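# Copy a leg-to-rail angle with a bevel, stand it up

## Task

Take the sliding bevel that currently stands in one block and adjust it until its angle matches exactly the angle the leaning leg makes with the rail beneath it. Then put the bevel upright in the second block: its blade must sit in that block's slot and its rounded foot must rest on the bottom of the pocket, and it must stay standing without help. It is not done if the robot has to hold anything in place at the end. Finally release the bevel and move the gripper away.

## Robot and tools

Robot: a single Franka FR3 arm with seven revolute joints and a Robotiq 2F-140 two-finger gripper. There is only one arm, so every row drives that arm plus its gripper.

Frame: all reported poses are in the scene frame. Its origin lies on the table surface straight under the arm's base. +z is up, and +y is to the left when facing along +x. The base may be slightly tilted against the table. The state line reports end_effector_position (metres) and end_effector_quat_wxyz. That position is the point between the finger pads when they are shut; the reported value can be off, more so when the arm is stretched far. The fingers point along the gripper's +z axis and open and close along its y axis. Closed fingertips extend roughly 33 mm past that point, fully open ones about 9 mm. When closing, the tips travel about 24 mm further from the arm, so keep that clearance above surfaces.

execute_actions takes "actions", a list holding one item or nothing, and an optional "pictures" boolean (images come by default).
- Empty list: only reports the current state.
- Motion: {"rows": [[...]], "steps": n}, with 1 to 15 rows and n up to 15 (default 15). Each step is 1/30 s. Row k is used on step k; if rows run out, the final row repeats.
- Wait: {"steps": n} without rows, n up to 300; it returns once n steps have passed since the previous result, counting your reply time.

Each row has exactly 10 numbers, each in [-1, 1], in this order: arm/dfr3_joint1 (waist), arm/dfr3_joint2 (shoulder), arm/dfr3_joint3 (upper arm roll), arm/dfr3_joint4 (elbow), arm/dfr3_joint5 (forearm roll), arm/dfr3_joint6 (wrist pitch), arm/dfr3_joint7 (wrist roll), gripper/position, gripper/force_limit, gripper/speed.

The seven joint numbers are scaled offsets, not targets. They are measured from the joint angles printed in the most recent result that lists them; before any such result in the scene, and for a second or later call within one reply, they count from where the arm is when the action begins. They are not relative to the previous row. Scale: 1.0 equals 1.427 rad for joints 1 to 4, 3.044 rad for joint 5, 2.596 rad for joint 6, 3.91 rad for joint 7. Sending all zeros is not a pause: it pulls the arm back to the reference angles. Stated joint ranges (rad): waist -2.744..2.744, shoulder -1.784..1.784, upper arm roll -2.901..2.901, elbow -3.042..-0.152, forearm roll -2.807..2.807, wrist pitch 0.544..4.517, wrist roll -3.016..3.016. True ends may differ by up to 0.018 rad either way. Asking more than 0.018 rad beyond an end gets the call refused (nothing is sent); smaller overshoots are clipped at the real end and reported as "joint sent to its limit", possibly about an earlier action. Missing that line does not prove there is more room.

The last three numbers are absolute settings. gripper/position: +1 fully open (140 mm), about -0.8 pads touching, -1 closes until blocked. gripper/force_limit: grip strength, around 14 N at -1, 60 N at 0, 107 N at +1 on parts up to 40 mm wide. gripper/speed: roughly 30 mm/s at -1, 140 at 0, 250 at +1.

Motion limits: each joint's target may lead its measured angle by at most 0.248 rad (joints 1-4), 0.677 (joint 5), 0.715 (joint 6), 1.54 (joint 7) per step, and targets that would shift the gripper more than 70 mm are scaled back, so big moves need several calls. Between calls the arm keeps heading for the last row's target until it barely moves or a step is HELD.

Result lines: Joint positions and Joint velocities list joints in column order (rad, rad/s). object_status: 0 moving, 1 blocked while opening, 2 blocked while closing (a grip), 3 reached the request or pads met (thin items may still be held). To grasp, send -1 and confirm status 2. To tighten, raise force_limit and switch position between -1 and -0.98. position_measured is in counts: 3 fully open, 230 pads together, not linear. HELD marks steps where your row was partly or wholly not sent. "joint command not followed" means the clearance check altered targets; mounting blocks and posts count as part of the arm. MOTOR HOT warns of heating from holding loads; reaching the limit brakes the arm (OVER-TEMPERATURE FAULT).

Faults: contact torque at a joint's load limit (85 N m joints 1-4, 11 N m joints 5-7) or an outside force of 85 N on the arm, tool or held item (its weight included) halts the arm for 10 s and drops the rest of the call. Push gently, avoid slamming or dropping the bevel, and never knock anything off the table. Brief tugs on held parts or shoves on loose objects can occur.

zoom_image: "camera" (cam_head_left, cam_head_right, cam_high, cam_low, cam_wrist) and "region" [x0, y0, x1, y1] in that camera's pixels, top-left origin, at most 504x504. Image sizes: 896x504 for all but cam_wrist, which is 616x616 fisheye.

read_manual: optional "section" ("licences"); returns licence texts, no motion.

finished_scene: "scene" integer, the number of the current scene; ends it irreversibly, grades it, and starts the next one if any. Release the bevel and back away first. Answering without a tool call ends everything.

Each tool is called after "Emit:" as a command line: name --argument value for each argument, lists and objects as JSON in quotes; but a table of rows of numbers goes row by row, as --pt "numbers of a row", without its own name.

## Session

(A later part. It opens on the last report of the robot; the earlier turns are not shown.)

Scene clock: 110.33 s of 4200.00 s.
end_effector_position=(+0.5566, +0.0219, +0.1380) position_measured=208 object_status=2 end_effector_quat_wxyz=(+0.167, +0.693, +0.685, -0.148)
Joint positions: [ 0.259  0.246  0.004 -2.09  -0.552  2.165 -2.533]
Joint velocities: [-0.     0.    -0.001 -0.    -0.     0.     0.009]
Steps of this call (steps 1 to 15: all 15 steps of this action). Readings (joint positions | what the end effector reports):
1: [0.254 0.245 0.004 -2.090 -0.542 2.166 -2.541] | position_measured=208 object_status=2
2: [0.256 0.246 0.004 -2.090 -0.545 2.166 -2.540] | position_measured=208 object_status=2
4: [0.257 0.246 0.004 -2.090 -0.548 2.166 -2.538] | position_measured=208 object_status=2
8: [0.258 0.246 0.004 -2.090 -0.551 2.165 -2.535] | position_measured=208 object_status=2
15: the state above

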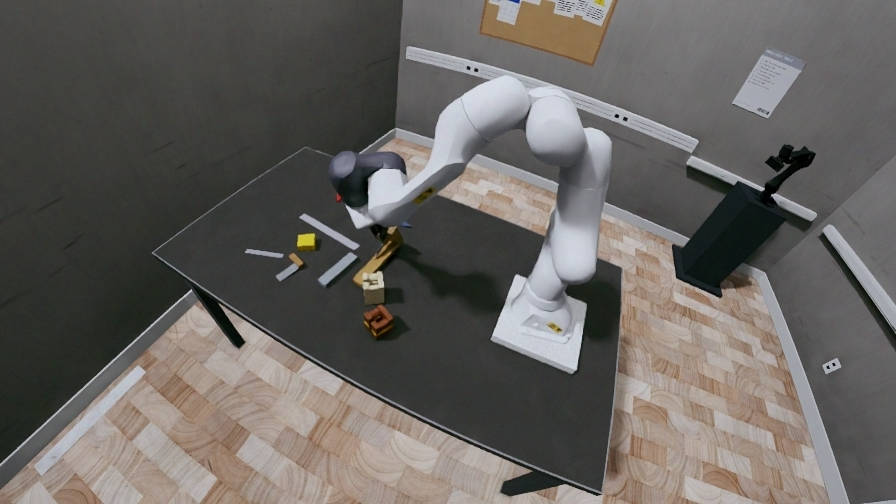

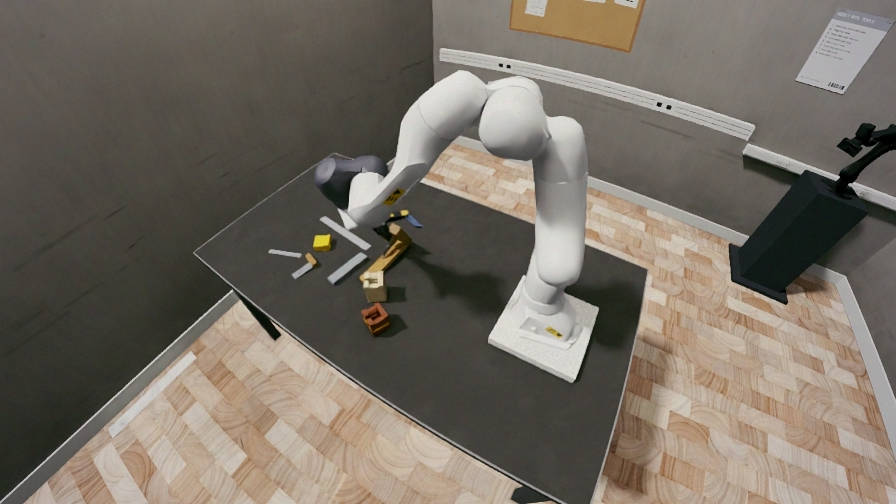

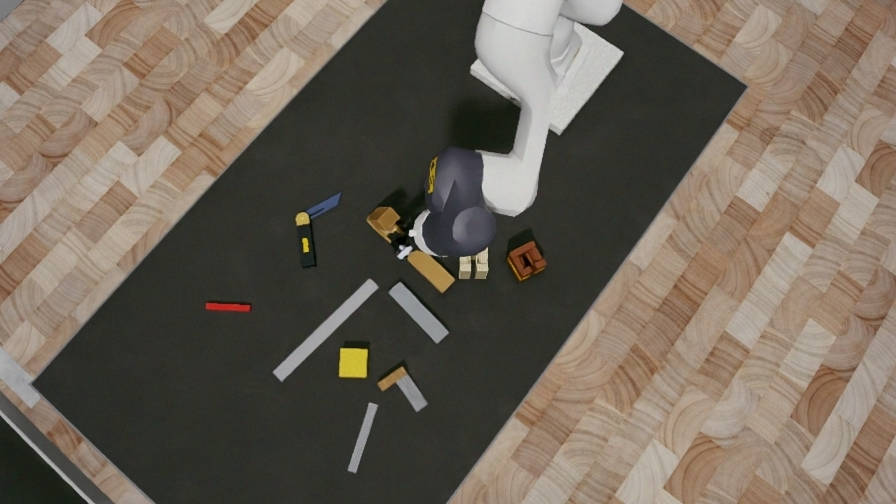

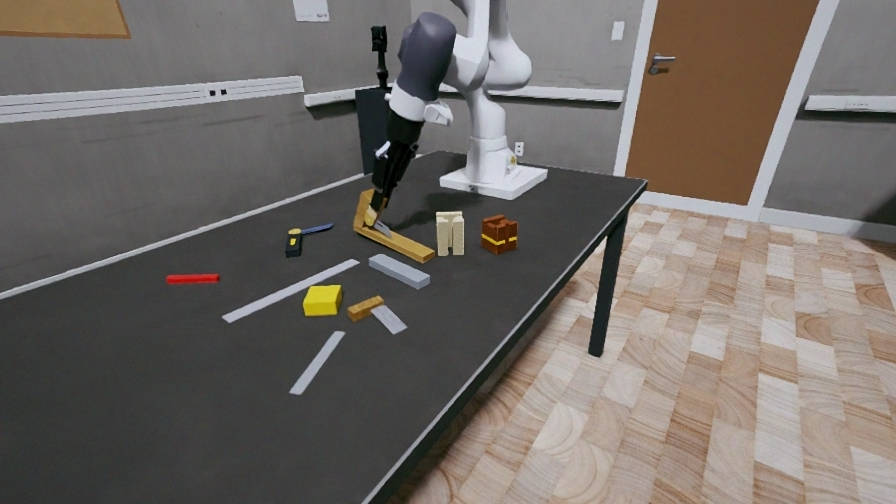

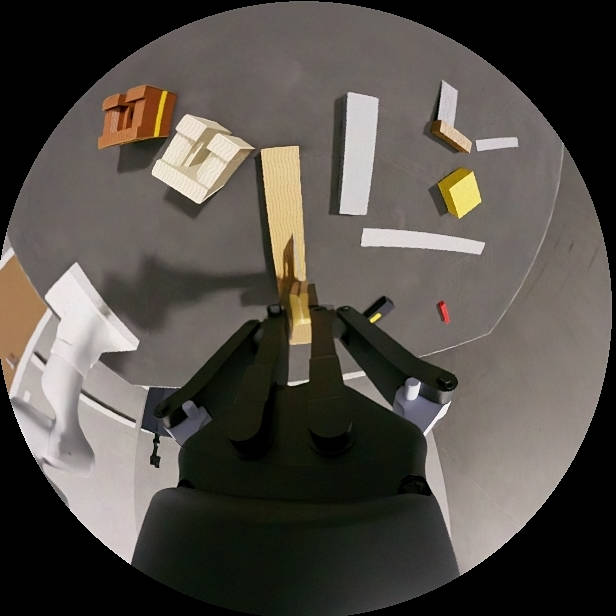

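Emit:
execute_actions --actions '[{"rows":[[0,0.002,0,0,0.008,0.002,-0.004,-1,0.5,-0.3],[-0.004,0.004,0,0,0.014,0.004,-0.008,-1,0.5,-0.3],[-0.008,0.006,0,0.001,0.02,0.006,-0.008,-1,0.5,-0.3],[-0.012,0.009,0,0.002,0.0205,0.007,-0.008,-1,0.5,-0.3],[-0.016,0.012,0,0.002,0.0205,0.007,-0.008,-1,0.5,-0.3],[-0.02,0.015,0,0.002,0.0205,0.007,-0.008,-1,0.5,-0.3],[-0.024,0.017,0,0.002,0.0205,0.007,-0.008,-1,0.5,-0.3]]}]' --pictures false

Emit:
execute_actions --actions '[{"steps":15}]'

Emit:
zoom_image --camera "cam_low" --region '[340,170,420,250]'

Scene clock: 120.53 s of 4200.00 s.
end_effector_position=(+0.5507, +0.0153, +0.1227) position_measured=208 object_status=2 end_effector_quat_wxyz=(+0.139, +0.712, +0.673, -0.146)
Joint positions: [ 0.226  0.268  0.004 -2.087 -0.494  2.18  -2.552]
Joint velocities: [-0.001 -0.    -0.001  0.002  0.009  0.002 -0.018]
Steps of this call (steps 1 to 15: the robot went on to your last target; steps 16 to 90: nothing new was sent; then 6.70 s passed at rest; steps 91 to 105: all 15 steps of this action). Readings (joint positions | what the end effector reports):
91: [0.259 0.246 0.004 -2.090 -0.548 2.166 -2.532] | position_measured=208 object_status=2
92: [0.258 0.247 0.004 -2.090 -0.540 2.167 -2.534] | position_measured=208 object_status=2
94: [0.253 0.249 0.005 -2.089 -0.521 2.171 -2.539] | position_measured=208 object_status=2
98: [0.235 0.262 0.005 -2.087 -0.502 2.177 -2.546] | position_measured=208 object_status=2
105: the state above

Scene clock: 121.03 s of 4200.00 s.
end_effector_position=(+0.5507, +0.0156, +0.1226) position_measured=208 object_status=2 end_effector_quat_wxyz=(+0.139, +0.711, +0.674, -0.146)
Joint positions: [ 0.226  0.268  0.004 -2.087 -0.493  2.18  -2.557]
Joint velocities: [ 0.001  0.     0.     0.001 -0.    -0.    -0.003]
Steps of this call (steps 1 to 15: the robot went on to your last target). Readings (joint positions | what the end effector reports):
1: [0.226 0.268 0.004 -2.087 -0.494 2.180 -2.553] | position_measured=208 object_status=2
2: [0.226 0.268 0.004 -2.087 -0.494 2.180 -2.553] | position_measured=208 object_status=2
4: [0.226 0.268 0.004 -2.087 -0.493 2.180 -2.554] | position_measured=208 object_status=2
8: [0.226 0.268 0.004 -2.087 -0.493 2.180 -2.556] | position_measured=208 object_status=2
15: the state above
The arm was judged still, so your last target was given up. Only a new action makes it travel on or press farther. Fingers that are still opening or closing keep moving.

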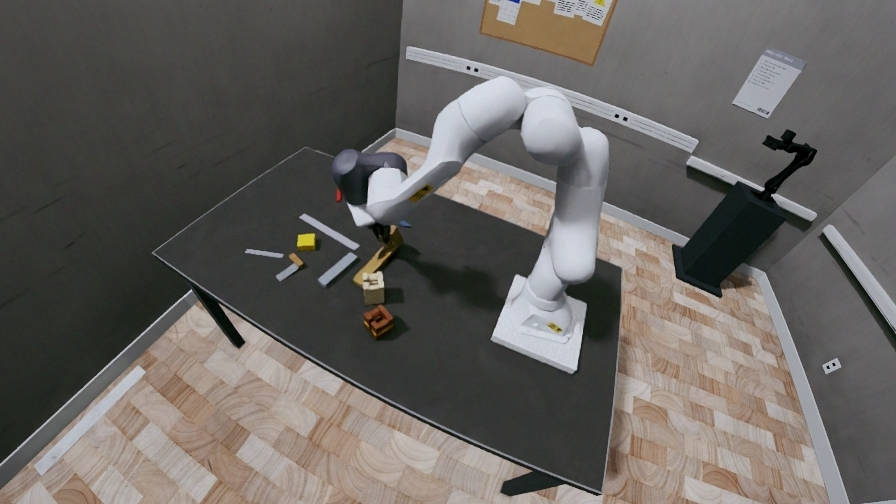

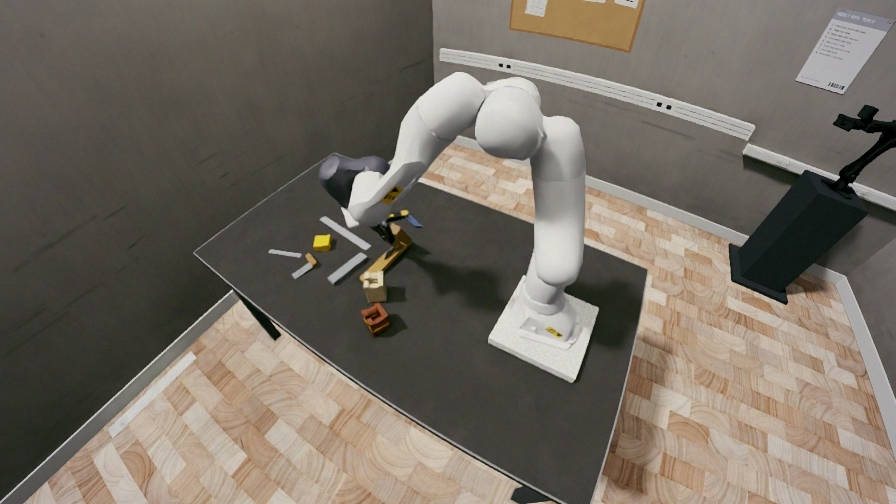

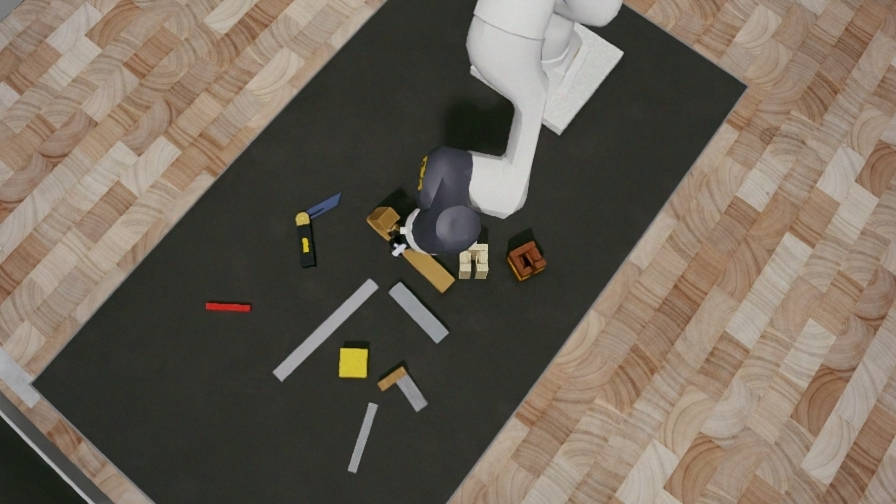

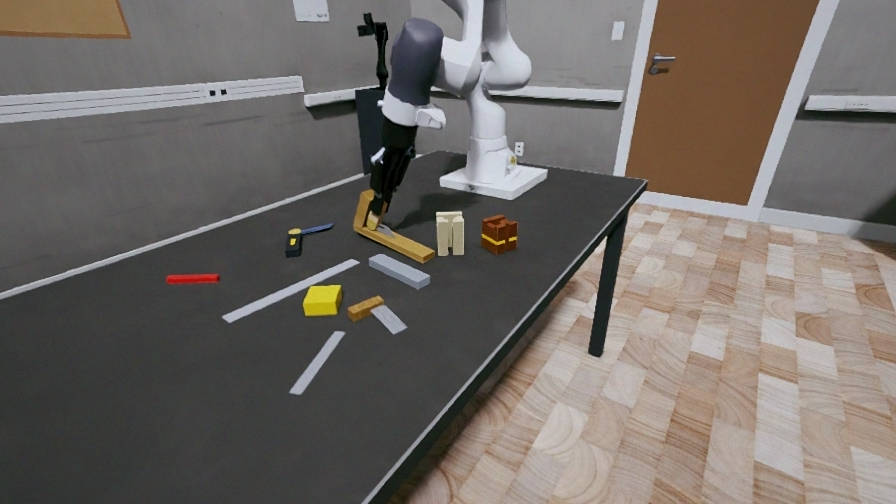

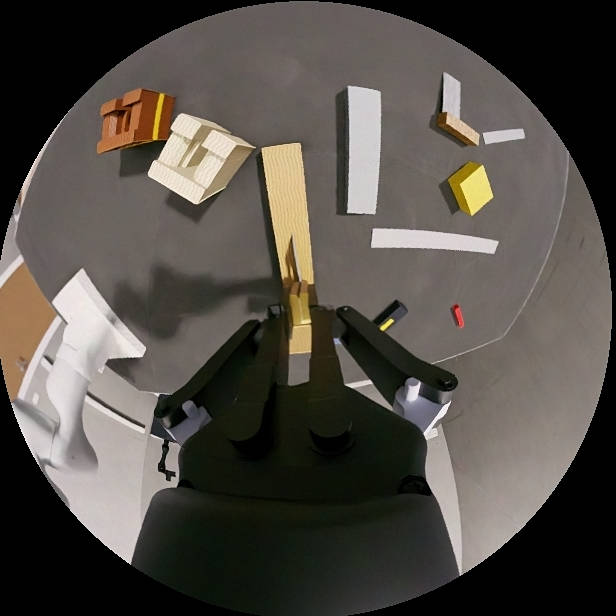

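Region (340, 170, 420, 250) of cam_low's 896x504 image, scaled by 6.300, with more detail than that image has.

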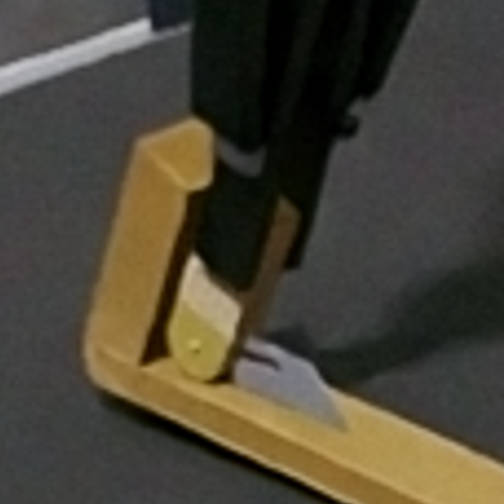

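Emit:
execute_actions --actions '[{"rows":[[-0.005,-0.002,-0.002,0,0.01,0,-0.004,-1,0.5,-0.3],[-0.01,-0.002,-0.004,0,0.01,0,-0.004,-1,0.5,-0.3],[-0.016,-0.002,-0.004,0,0.01,0,-0.004,-1,0.5,-0.3]]}]' --pictures false

Emit:
execute_actions --actions '[{"rows":[[0.001,0,-0.005,0,-0.0055,-0.002,0.004,-1,0.5,-0.3]]}]' --pictures false

Emit:
execute_actions --actions '[{"rows":[[0.001,0,-0.005,0,-0.0055,-0.002,0.004,-1,0.5,-0.3]]}]' --pictures false

Emit:
execute_actions --actions '[{"rows":[[0.001,0,-0.005,0,-0.0055,-0.002,0.004,-1,0.5,-0.3]]}]' --pictures false

Emit:
execute_actions --actions '[{"rows":[[0.001,0,-0.005,0,-0.0055,-0.002,0.004,-1,0.5,-0.3]]}]' --pictures false

Emit:
execute_actions --actions '[{"rows":[[0.001,0,-0.005,0,-0.0055,-0.002,0.004,-1,0.5,-0.3]]}]' --pictures false

Emit:
execute_actions --actions '[{"rows":[[0.001,0,-0.005,0,-0.0055,-0.002,0.004,-1,0.5,-0.3]]}]' --pictures false

Scene clock: 129.33 s of 4200.00 s.
end_effector_position=(+0.5496, +0.0110, +0.1228) position_measured=208 object_status=2 end_effector_quat_wxyz=(+0.128, +0.722, +0.665, -0.141)
Joint positions: [ 0.209  0.264  0.003 -2.087 -0.464  2.183 -2.564]
Joint velocities: [ 0.    -0.001  0.001  0.001  0.003 -0.    -0.004]
Steps of this call (steps 1 to 90: nothing new was sent; then 4.80 s passed at rest; steps 91 to 105: all 15 steps of this action). Readings (joint positions | what the end effector reports):
91: [0.225 0.268 0.004 -2.087 -0.487 2.180 -2.559] | position_measured=208 object_status=2
92: [0.223 0.268 0.004 -2.087 -0.482 2.180 -2.560] | position_measured=208 object_status=2
94: [0.216 0.266 0.004 -2.087 -0.474 2.181 -2.561] | position_measured=208 object_status=2
98: [0.210 0.265 0.003 -2.087 -0.466 2.182 -2.563] | position_measured=208 object_status=2
105: the state above

Scene clock: 129.83 s of 4200.00 s.
end_effector_position=(+0.5502, +0.0109, +0.1228) position_measured=208 object_status=2 end_effector_quat_wxyz=(+0.132, +0.722, +0.665, -0.142)
Joint positions: [ 0.213  0.266  0.002 -2.087 -0.474  2.182 -2.555]
Joint velocities: [ 0.001 -0.     0.001  0.     0.     0.     0.007]
Steps of this call (steps 1 to 15: all 15 steps of this action). Readings (joint positions | what the end effector reports):
1: [0.210 0.265 0.002 -2.087 -0.466 2.183 -2.563] | position_measured=208 object_status=2
2: [0.211 0.265 0.002 -2.087 -0.468 2.182 -2.562] | position_measured=208 object_status=2
4: [0.212 0.265 0.002 -2.087 -0.471 2.182 -2.561] | position_measured=208 object_status=2
8: [0.213 0.266 0.002 -2.087 -0.473 2.182 -2.558] | position_measured=208 object_status=2
15: the state above

Scene clock: 130.33 s of 4200.00 s.
end_effector_position=(+0.5508, +0.0109, +0.1227) position_measured=208 object_status=2 end_effector_quat_wxyz=(+0.136, +0.721, +0.664, -0.143)
Joint positions: [ 0.217  0.267  0.001 -2.087 -0.483  2.182 -2.546]
Joint velocities: [ 0.001  0.     0.     0.    -0.001  0.     0.009]
Steps of this call (steps 1 to 15: all 15 steps of this action). Readings (joint positions | what the end effector reports):
1: [0.214 0.266 0.002 -2.087 -0.475 2.182 -2.554] | position_measured=208 object_status=2
2: [0.215 0.266 0.001 -2.087 -0.477 2.182 -2.553] | position_measured=208 object_status=2
4: [0.216 0.267 0.001 -2.087 -0.480 2.182 -2.551] | position_measured=208 object_status=2
8: [0.217 0.267 0.001 -2.087 -0.482 2.182 -2.549] | position_measured=208 object_status=2
15: the state above

Scene clock: 130.83 s of 4200.00 s.
end_effector_position=(+0.5515, +0.0110, +0.1228) position_measured=208 object_status=2 end_effector_quat_wxyz=(+0.140, +0.720, +0.664, -0.144)
Joint positions: [ 0.221  0.268  0.    -2.087 -0.492  2.182 -2.537]
Joint velocities: [ 0.    -0.    -0.001 -0.     0.     0.     0.007]
Steps of this call (steps 1 to 15: all 15 steps of this action). Readings (joint positions | what the end effector reports):
1: [0.218 0.267 0.001 -2.087 -0.485 2.182 -2.545] | position_measured=208 object_status=2
2: [0.219 0.268 0.001 -2.087 -0.487 2.182 -2.544] | position_measured=208 object_status=2
4: [0.220 0.268 0.000 -2.087 -0.490 2.182 -2.542] | position_measured=208 object_status=2
8: [0.221 0.268 0.000 -2.087 -0.492 2.182 -2.540] | position_measured=208 object_status=2
15: the state above

Scene clock: 131.33 s of 4200.00 s.
end_effector_position=(+0.5522, +0.0113, +0.1230) position_measured=208 object_status=2 end_effector_quat_wxyz=(+0.143, +0.720, +0.664, -0.144)
Joint positions: [ 0.225  0.269 -0.    -2.087 -0.5    2.182 -2.528]
Joint velocities: [-0.    -0.001 -0.     0.001 -0.001  0.001  0.007]
Steps of this call (steps 1 to 15: all 15 steps of this action). Readings (joint positions | what the end effector reports):
1: [0.222 0.268 0.000 -2.087 -0.494 2.182 -2.536] | position_measured=208 object_status=2
2: [0.223 0.268 -0.000 -2.087 -0.496 2.182 -2.535] | position_measured=208 object_status=2
4: [0.224 0.269 -0.000 -2.087 -0.498 2.182 -2.533] | position_measured=208 object_status=2
8: [0.224 0.269 -0.000 -2.087 -0.500 2.182 -2.531] | position_measured=208 object_status=2
15: the state above

Scene clock: 131.83 s of 4200.00 s.
end_effector_position=(+0.5528, +0.0118, +0.1230) position_measured=208 object_status=2 end_effector_quat_wxyz=(+0.147, +0.719, +0.663, -0.145)
Joint positions: [ 0.229  0.27  -0.001 -2.087 -0.509  2.182 -2.519]
Joint velocities: [ 0.001 -0.001  0.    -0.001 -0.001  0.     0.006]
Steps of this call (steps 1 to 15: all 15 steps of this action). Readings (joint positions | what the end effector reports):
1: [0.225 0.269 -0.001 -2.087 -0.502 2.182 -2.527] | position_measured=208 object_status=2
2: [0.227 0.269 -0.001 -2.087 -0.504 2.182 -2.526] | position_measured=208 object_status=2
4: [0.228 0.270 -0.001 -2.087 -0.506 2.182 -2.524] | position_measured=208 object_status=2
8: [0.228 0.270 -0.001 -2.087 -0.508 2.182 -2.522] | position_measured=208 object_status=2
15: the state above

Scene clock: 132.33 s of 4200.00 s.
end_effector_position=(+0.5534, +0.0122, +0.1231) position_measured=208 object_status=2 end_effector_quat_wxyz=(+0.151, +0.719, +0.663, -0.145)
Joint positions: [ 0.233  0.271 -0.001 -2.087 -0.517  2.182 -2.51 ]
Joint velocities: [ 0.    -0.001  0.     0.    -0.002  0.     0.009]
Steps of this call (steps 1 to 15: all 15 steps of this action). Readings (joint positions | what the end effector reports):
1: [0.229 0.270 -0.001 -2.087 -0.510 2.182 -2.518] | position_measured=208 object_status=2
2: [0.230 0.270 -0.001 -2.087 -0.512 2.182 -2.517] | position_measured=208 object_status=2
4: [0.232 0.271 -0.001 -2.087 -0.514 2.182 -2.515] | position_measured=208 object_status=2
8: [0.232 0.271 -0.001 -2.087 -0.516 2.182 -2.513] | position_measured=208 object_status=2
15: the state above

Emit:
execute_actions --actions '[{"rows":[[-0.006,0,-0.003,0,0.0075,0,-0.008,-1,0.5,-0.3],[-0.012,0,-0.003,0,0.0075,0,-0.008,-1,0.5,-0.3]]}]' --pictures false

Emit:
execute_actions --actions '[{"rows":[[-0.005,0.002,-0.003,0,-0.001,0.001,-0.002,-1,0.5,-0.3],[-0.006,0.004,-0.003,-0.001,-0.001,0.001,-0.002,-1,0.5,-0.3],[-0.007,0.006,-0.003,-0.001,-0.001,0.001,-0.002,-1,0.5,-0.3]]}]' --pictures false

Scene clock: 137.53 s of 4200.00 s.
end_effector_position=(+0.5526, +0.0106, +0.1224) position_measured=208 object_status=2 end_effector_quat_wxyz=(+0.141, +0.722, +0.662, -0.142)
Joint positions: [ 0.222  0.269 -0.001 -2.087 -0.494  2.186 -2.53 ]
Joint velocities: [-0.002 -0.    -0.001 -0.     0.002 -0.001 -0.016]
Steps of this call (steps 1 to 15: the robot went on to your last target; steps 16 to 90: nothing new was sent; then 1.70 s passed at rest; steps 91 to 105: all 15 steps of this action). Readings (joint positions | what the end effector reports):
91: [0.232 0.271 -0.001 -2.087 -0.513 2.183 -2.511] | position_measured=208 object_status=2
92: [0.230 0.271 -0.001 -2.087 -0.509 2.183 -2.514] | position_measured=208 object_status=2
94: [0.225 0.270 -0.001 -2.087 -0.501 2.185 -2.518] | position_measured=208 object_status=2
98: [0.222 0.270 -0.001 -2.087 -0.496 2.186 -2.524] | position_measured=208 object_status=2
105: the state above

Scene clock: 138.03 s of 4200.00 s.
end_effector_position=(+0.5527, +0.0106, +0.1223) position_measured=208 object_status=2 end_effector_quat_wxyz=(+0.141, +0.722, +0.662, -0.142)
Joint positions: [ 0.221  0.269 -0.001 -2.087 -0.494  2.187 -2.531]
Joint velocities: [ 0.    -0.     0.     0.     0.001 -0.     0.001]
Steps of this call (steps 1 to 15: all 15 steps of this action). Readings (joint positions | what the end effector reports):
1: [0.221 0.269 -0.001 -2.087 -0.494 2.187 -2.530] | position_measured=208 object_status=2
2: [0.221 0.269 -0.001 -2.087 -0.494 2.187 -2.530] | position_measured=208 object_status=2
4: [0.221 0.269 -0.001 -2.087 -0.494 2.187 -2.531] | position_measured=208 object_status=2
8: [0.221 0.269 -0.001 -2.087 -0.494 2.187 -2.531] | position_measured=208 object_status=2
15: the state above

Emit:
execute_actions --actions '[{"rows":[[0.001,0.006,0,-0.002,-0.001,-0.002,0,-1,0.5,-0.3]]}]'

Emit:
zoom_image --camera "cam_low" --region '[340,170,420,250]'

Emit:
zoom_image --camera "cam_head_right" --region '[360,200,430,270]'

Scene clock: 141.67 s of 4200.00 s.
end_effector_position=(+0.5527, +0.0109, +0.1223) position_measured=208 object_status=2 end_effector_quat_wxyz=(+0.142, +0.721, +0.663, -0.143)
Joint positions: [ 0.222  0.27  -0.001 -2.087 -0.496  2.186 -2.531]
Joint velocities: [-0.001 -0.001  0.     0.001  0.001 -0.001  0.   ]
Steps of this call (steps 1 to 15: the robot went on to your last target; steps 16 to 90: nothing new was sent; then 0.13 s passed at rest; steps 91 to 105: all 15 steps of this action). Readings (joint positions | what the end effector reports):
91: [0.221 0.270 -0.001 -2.087 -0.494 2.187 -2.531] | position_measured=208 object_status=2
92: [0.221 0.270 -0.001 -2.087 -0.495 2.186 -2.531] | position_measured=208 object_status=2
94: [0.221 0.270 -0.001 -2.087 -0.495 2.186 -2.531] | position_measured=208 object_status=2
98: [0.222 0.270 -0.001 -2.087 -0.496 2.186 -2.531] | position_measured=208 object_status=2
105: the state above

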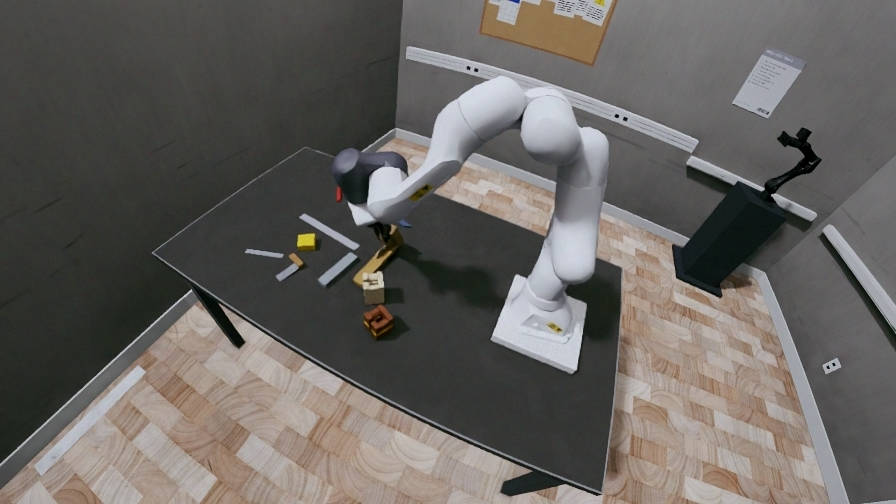

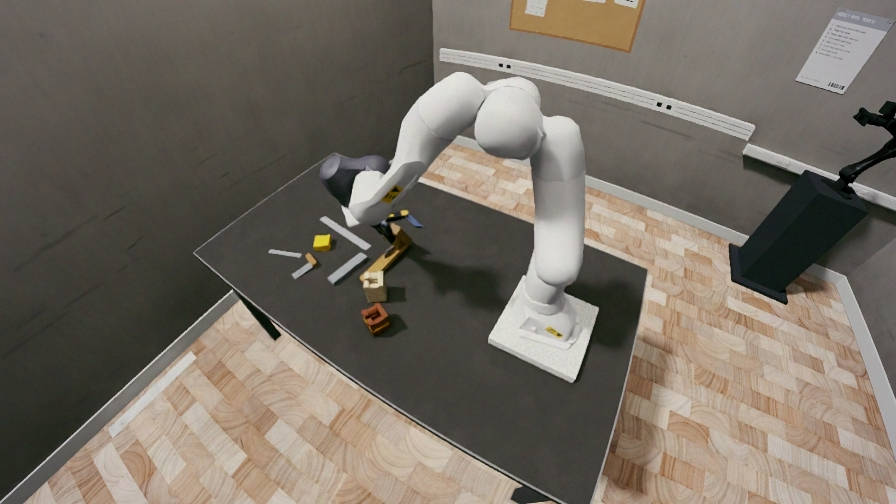

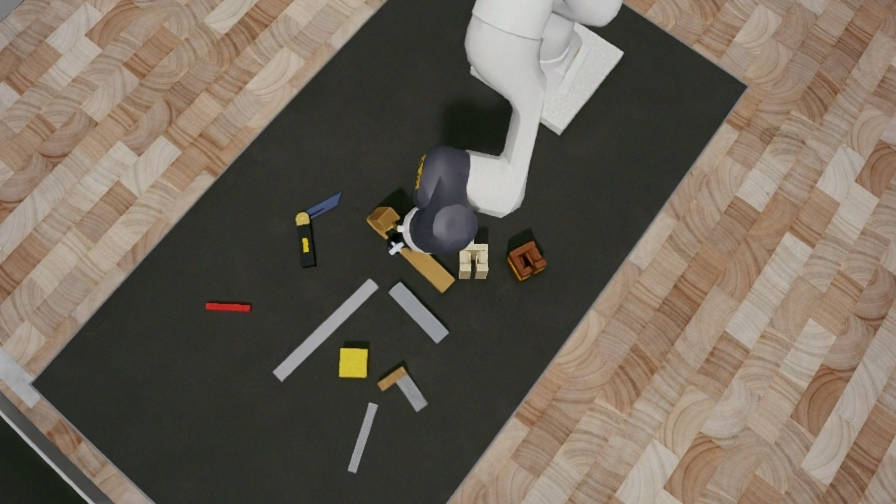

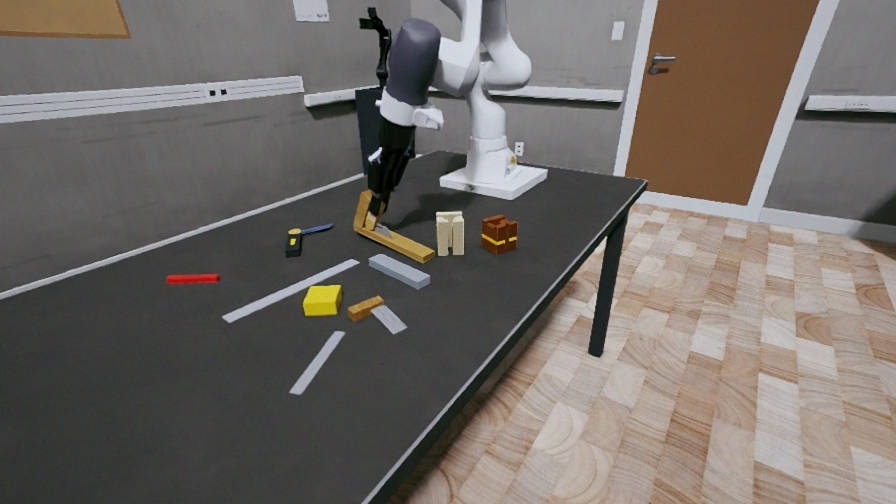

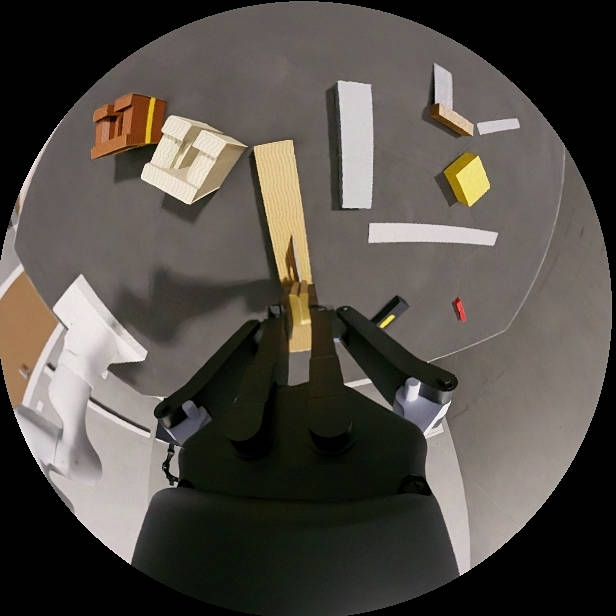

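Region (340, 170, 420, 250) of cam_low's 896x504 image, scaled by 6.300, with more detail than that image has.

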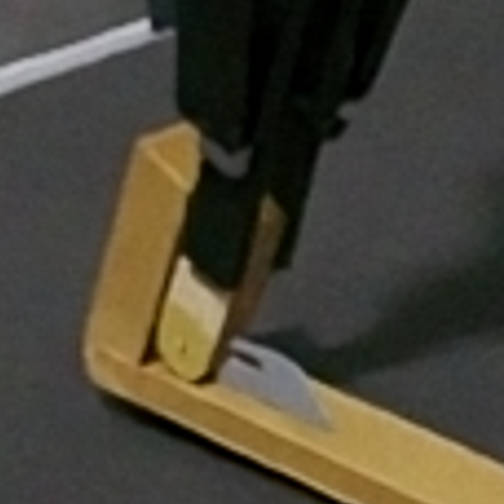

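Region (360, 200, 430, 270) of cam_head_right's 896x504 image, scaled by 7.200, with more detail than that image has.

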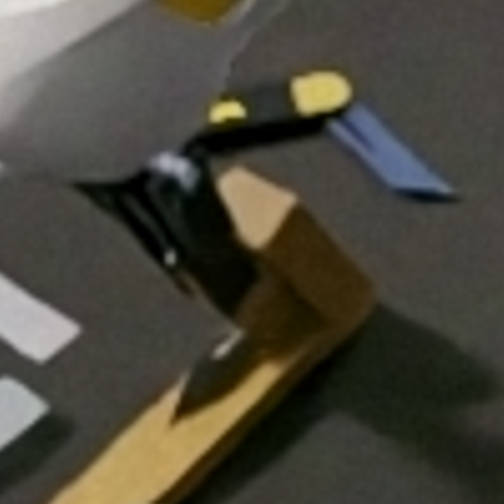

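Emit:
execute_actions --actions '[{"rows":[[0.002,-0.003,0,0,0.001,0,0,-1,0.5,-0.3],[0.005,-0.007,0,0,0.002,0,0,-1,0.5,-0.3],[0.009,-0.012,0,0,0.004,0,0,-1,0.5,-0.3],[0.014,-0.02,0,-0.002,0.007,0,0,-1,0.5,-0.3],[0.02,-0.03,0,-0.006,0.01,0,0,-1,0.5,-0.3],[0.026,-0.042,0,-0.012,0.014,0,0,-1,0.5,-0.3],[0.032,-0.056,0,-0.018,0.018,0,0,-1,0.5,-0.3],[0.038,-0.072,0,-0.024,0.022,0,0,-1,0.5,-0.3],[0.043,-0.09,0,-0.03,0.026,0,0,-1,0.5,-0.3],[0.047,-0.11,0,-0.04,0.03,0,0,-1,0.5,-0.3],[0.05,-0.13,0,-0.05,0.03,0,0,-1,0.5,-0.3],[0.05,-0.15,0,-0.06,0.03,0,0,-1,0.5,-0.3],[0.05,-0.17,0,-0.07,0.03,0,0,-1,0.5,-0.3],[0.05,-0.19,0,-0.08,0.03,0,0,-1,0.5,-0.3],[0.05,-0.303,0,-0.176,0.03,0.013,0,-1,0.5,-0.3]]}]' --pictures false

Emit:
execute_actions --actions '[{"steps":20}]' --pictures false

Scene clock: 152.50 s of 4200.00 s.
end_effector_position=(+0.5331, +0.0614, +0.2047) position_measured=208 object_status=2 end_effector_quat_wxyz=(+0.149, +0.728, +0.666, -0.065)
Joint positions: [ 0.291  0.011  0.001 -2.213 -0.415  2.196 -2.531]
Joint velocities: [ 0.019 -1.921 -0.001 -1.662  0.072  0.079 -0.   ]
Steps of this call (steps 1 to 15: the robot went on to your last target; steps 16 to 90: nothing new was sent; then 7.33 s passed at rest; steps 91 to 105: all 15 steps of this action). Readings (joint positions | what the end effector reports):
91: [0.222 0.269 -0.001 -2.087 -0.496 2.186 -2.531] | position_measured=208 object_status=2
92: [0.222 0.268 -0.001 -2.087 -0.495 2.186 -2.531] | position_measured=208 object_status=2
94: [0.228 0.261 -0.001 -2.088 -0.489 2.186 -2.531] | position_measured=208 object_status=2
98: [0.254 0.213 -0.002 -2.107 -0.461 2.186 -2.531] | position_measured=208 object_status=2
105: the state above

Scene clock: 153.17 s of 4200.00 s.
end_effector_position=(+0.5063, +0.0576, +0.2388) position_measured=208 object_status=2 end_effector_quat_wxyz=(+0.159, +0.731, +0.662, -0.033)
Joint positions: [ 0.292 -0.163  0.001 -2.336 -0.407  2.215 -2.531]
Joint velocities: [-0.     0.001  0.001 -0.001  0.001  0.002  0.001]
Steps of this call (steps 1 to 20: the robot went on to your last target). Readings (joint positions | what the end effector reports):
1: [0.292 -0.049 0.001 -2.258 -0.413 2.197 -2.531] | position_measured=208 object_status=2
2: [0.292 -0.094 0.001 -2.285 -0.411 2.199 -2.531] | position_measured=208 object_status=2
4: [0.292 -0.144 0.001 -2.309 -0.410 2.205 -2.531] | position_measured=208 object_status=2
8: [0.292 -0.163 0.001 -2.328 -0.408 2.212 -2.531] | position_measured=208 object_status=2
20: the state above

Emit:
execute_actions --actions '[{"rows":[[0.01,0,0,0,0.007,0,0.005,-1,0.5,-0.3],[0.025,0,0,0,0.016,0,0.012,-1,0.5,-0.3],[0.04,0,0,0,0.026,0,0.02,-1,0.5,-0.3],[0.056,0,0,0,0.036,0,0.028,-1,0.5,-0.3],[0.072,0,0,0,0.046,0,0.036,-1,0.5,-0.3],[0.088,0,0,0,0.056,0,0.044,-1,0.5,-0.3],[0.104,0,0,0,0.066,0,0.052,-1,0.5,-0.3],[0.12,0,0,0,0.077,0,0.06,-1,0.5,-0.3],[0.136,0,0,0,0.088,0,0.068,-1,0.5,-0.3],[0.152,0,0,0,0.098,0,0.075,-1,0.5,-0.3],[0.168,0,0,0,0.108,0,0.082,-1,0.5,-0.3],[0.184,0,0,0,0.118,0,0.088,-1,0.5,-0.3],[0.198,0,0,0,0.128,0,0.09,-1,0.5,-0.3],[0.21,0,0,0,0.136,0,0.09,-1,0.5,-0.3],[0.218,0,0,0,0.141,0,0.09,-1,0.5,-0.3]]}]' --pictures false

Emit:
execute_actions --actions '[{"steps":35}]'

Emit:
zoom_image --camera "cam_wrist" --region '[220,190,380,350]'

Emit:
zoom_image --camera "cam_low" --region '[440,150,560,270]'

Scene clock: 160.00 s of 4200.00 s.
end_effector_position=(+0.4283, +0.2457, +0.2268) position_measured=208 object_status=2 end_effector_quat_wxyz=(+0.025, +0.785, +0.619, +0.021)
Joint positions: [ 0.566 -0.163  0.002 -2.336 -0.063  2.215 -2.321]
Joint velocities: [ 0.513  0.001  0.042  0.002  0.704 -0.001  0.451]
Steps of this call (steps 1 to 15: the robot went on to your last target; steps 16 to 90: nothing new was sent; then 3.33 s passed at rest; steps 91 to 105: all 15 steps of this action). Readings (joint positions | what the end effector reports):
91: [0.294 -0.163 -0.000 -2.336 -0.403 2.216 -2.529] | position_measured=208 object_status=2
92: [0.300 -0.163 -0.002 -2.336 -0.394 2.215 -2.526] | position_measured=208 object_status=2
94: [0.327 -0.163 -0.004 -2.336 -0.361 2.215 -2.510] | position_measured=208 object_status=2
98: [0.411 -0.163 -0.003 -2.336 -0.264 2.215 -2.452] | position_measured=208 object_status=2
105: the state above

Scene clock: 161.17 s of 4200.00 s.
end_effector_position=(+0.4097, +0.2748, +0.2267) position_measured=208 object_status=2 end_effector_quat_wxyz=(-0.010, +0.828, +0.560, +0.024)
Joint positions: [ 0.601 -0.163  0.003 -2.336  0.02   2.215 -2.187]
Joint velocities: [-0.    -0.     0.    -0.     0.    -0.001  0.009]
Steps of this call (steps 1 to 35: the robot went on to your last target). Readings (joint positions | what the end effector reports):
1: [0.580 -0.163 0.004 -2.336 -0.042 2.215 -2.306] | position_measured=208 object_status=2
2: [0.590 -0.163 0.005 -2.336 -0.027 2.215 -2.294] | position_measured=208 object_status=2
4: [0.600 -0.163 0.005 -2.336 -0.007 2.215 -2.272] | position_measured=208 object_status=2
8: [0.601 -0.163 0.004 -2.336 0.011 2.215 -2.241] | position_measured=208 object_status=2
35: the state above

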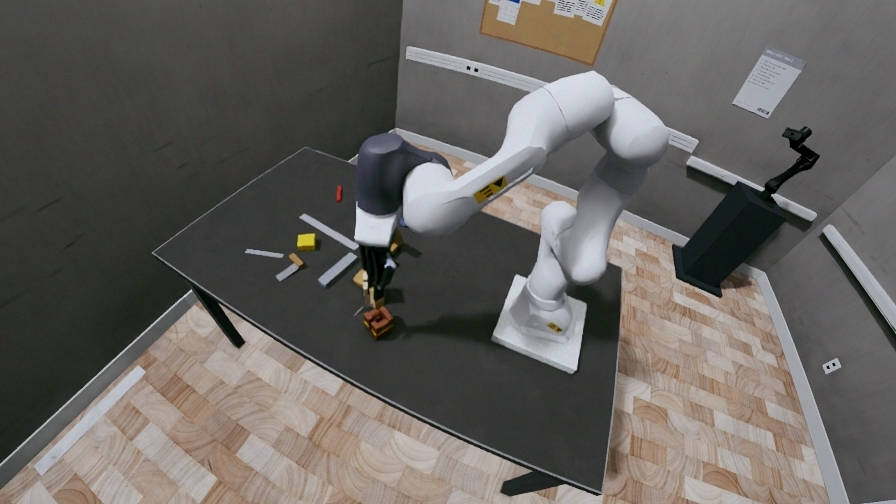

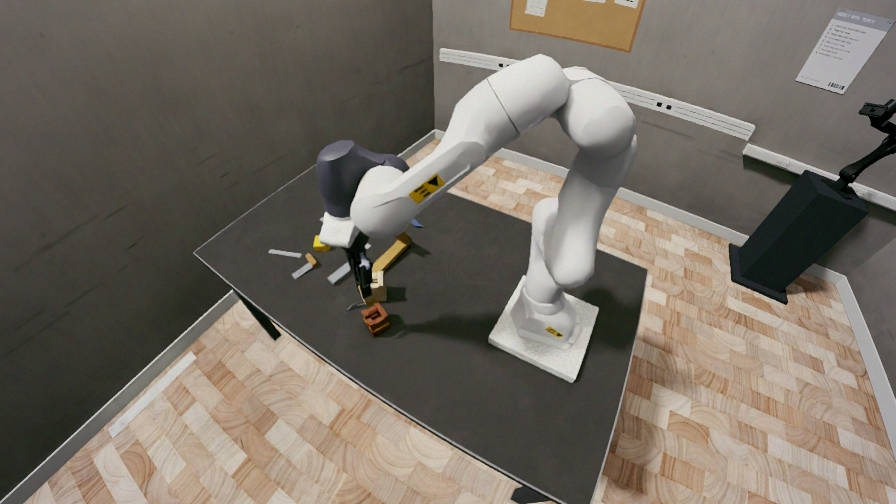

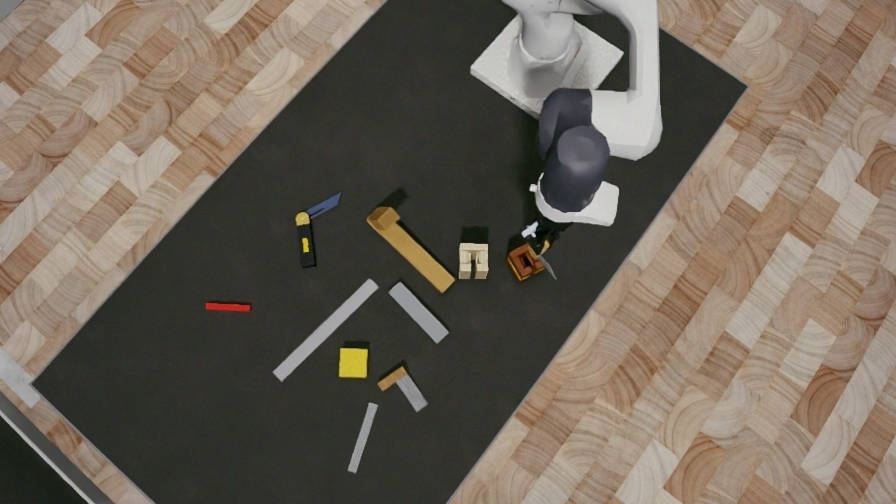

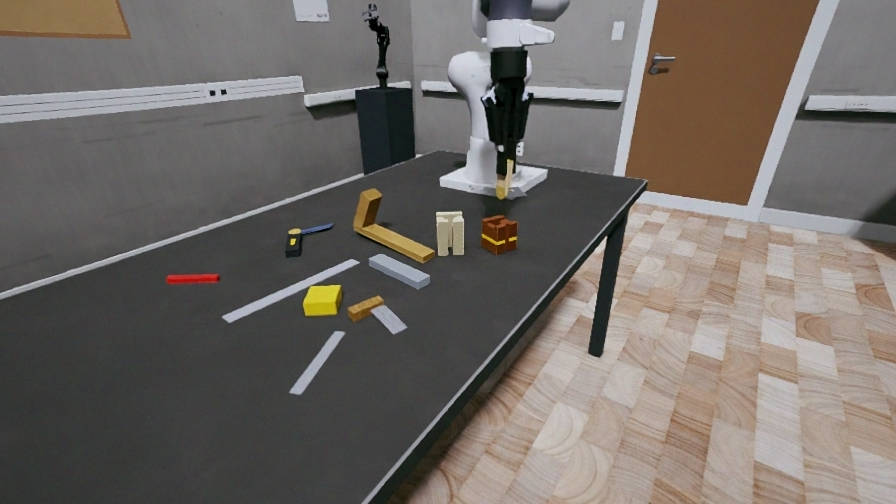

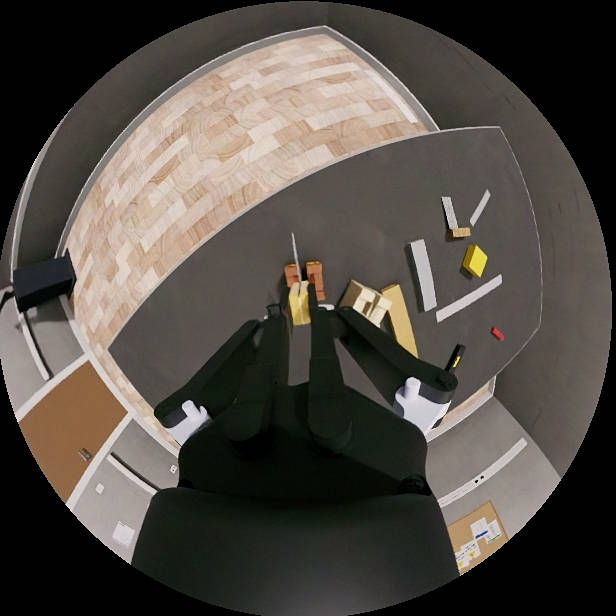

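Region (220, 190, 380, 350) of cam_wrist's 616x616 image, scaled by 3.150, with more detail than that image has.

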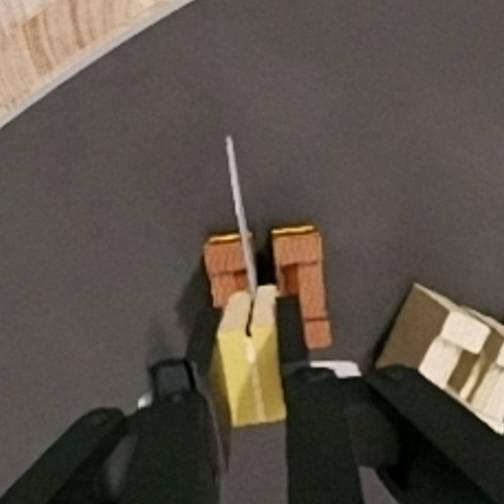

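Region (440, 150, 560, 270) of cam_low's 896x504 image, scaled by 4.200, with more detail than that image has.

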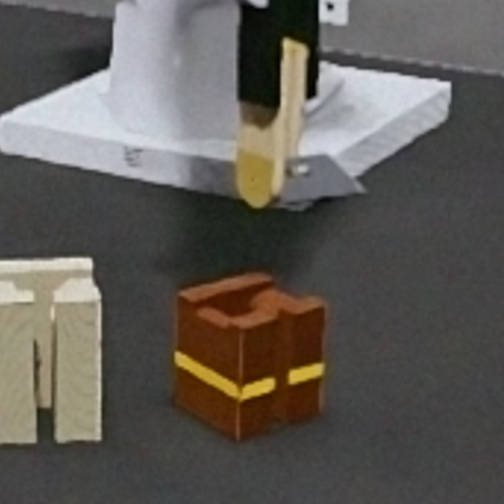

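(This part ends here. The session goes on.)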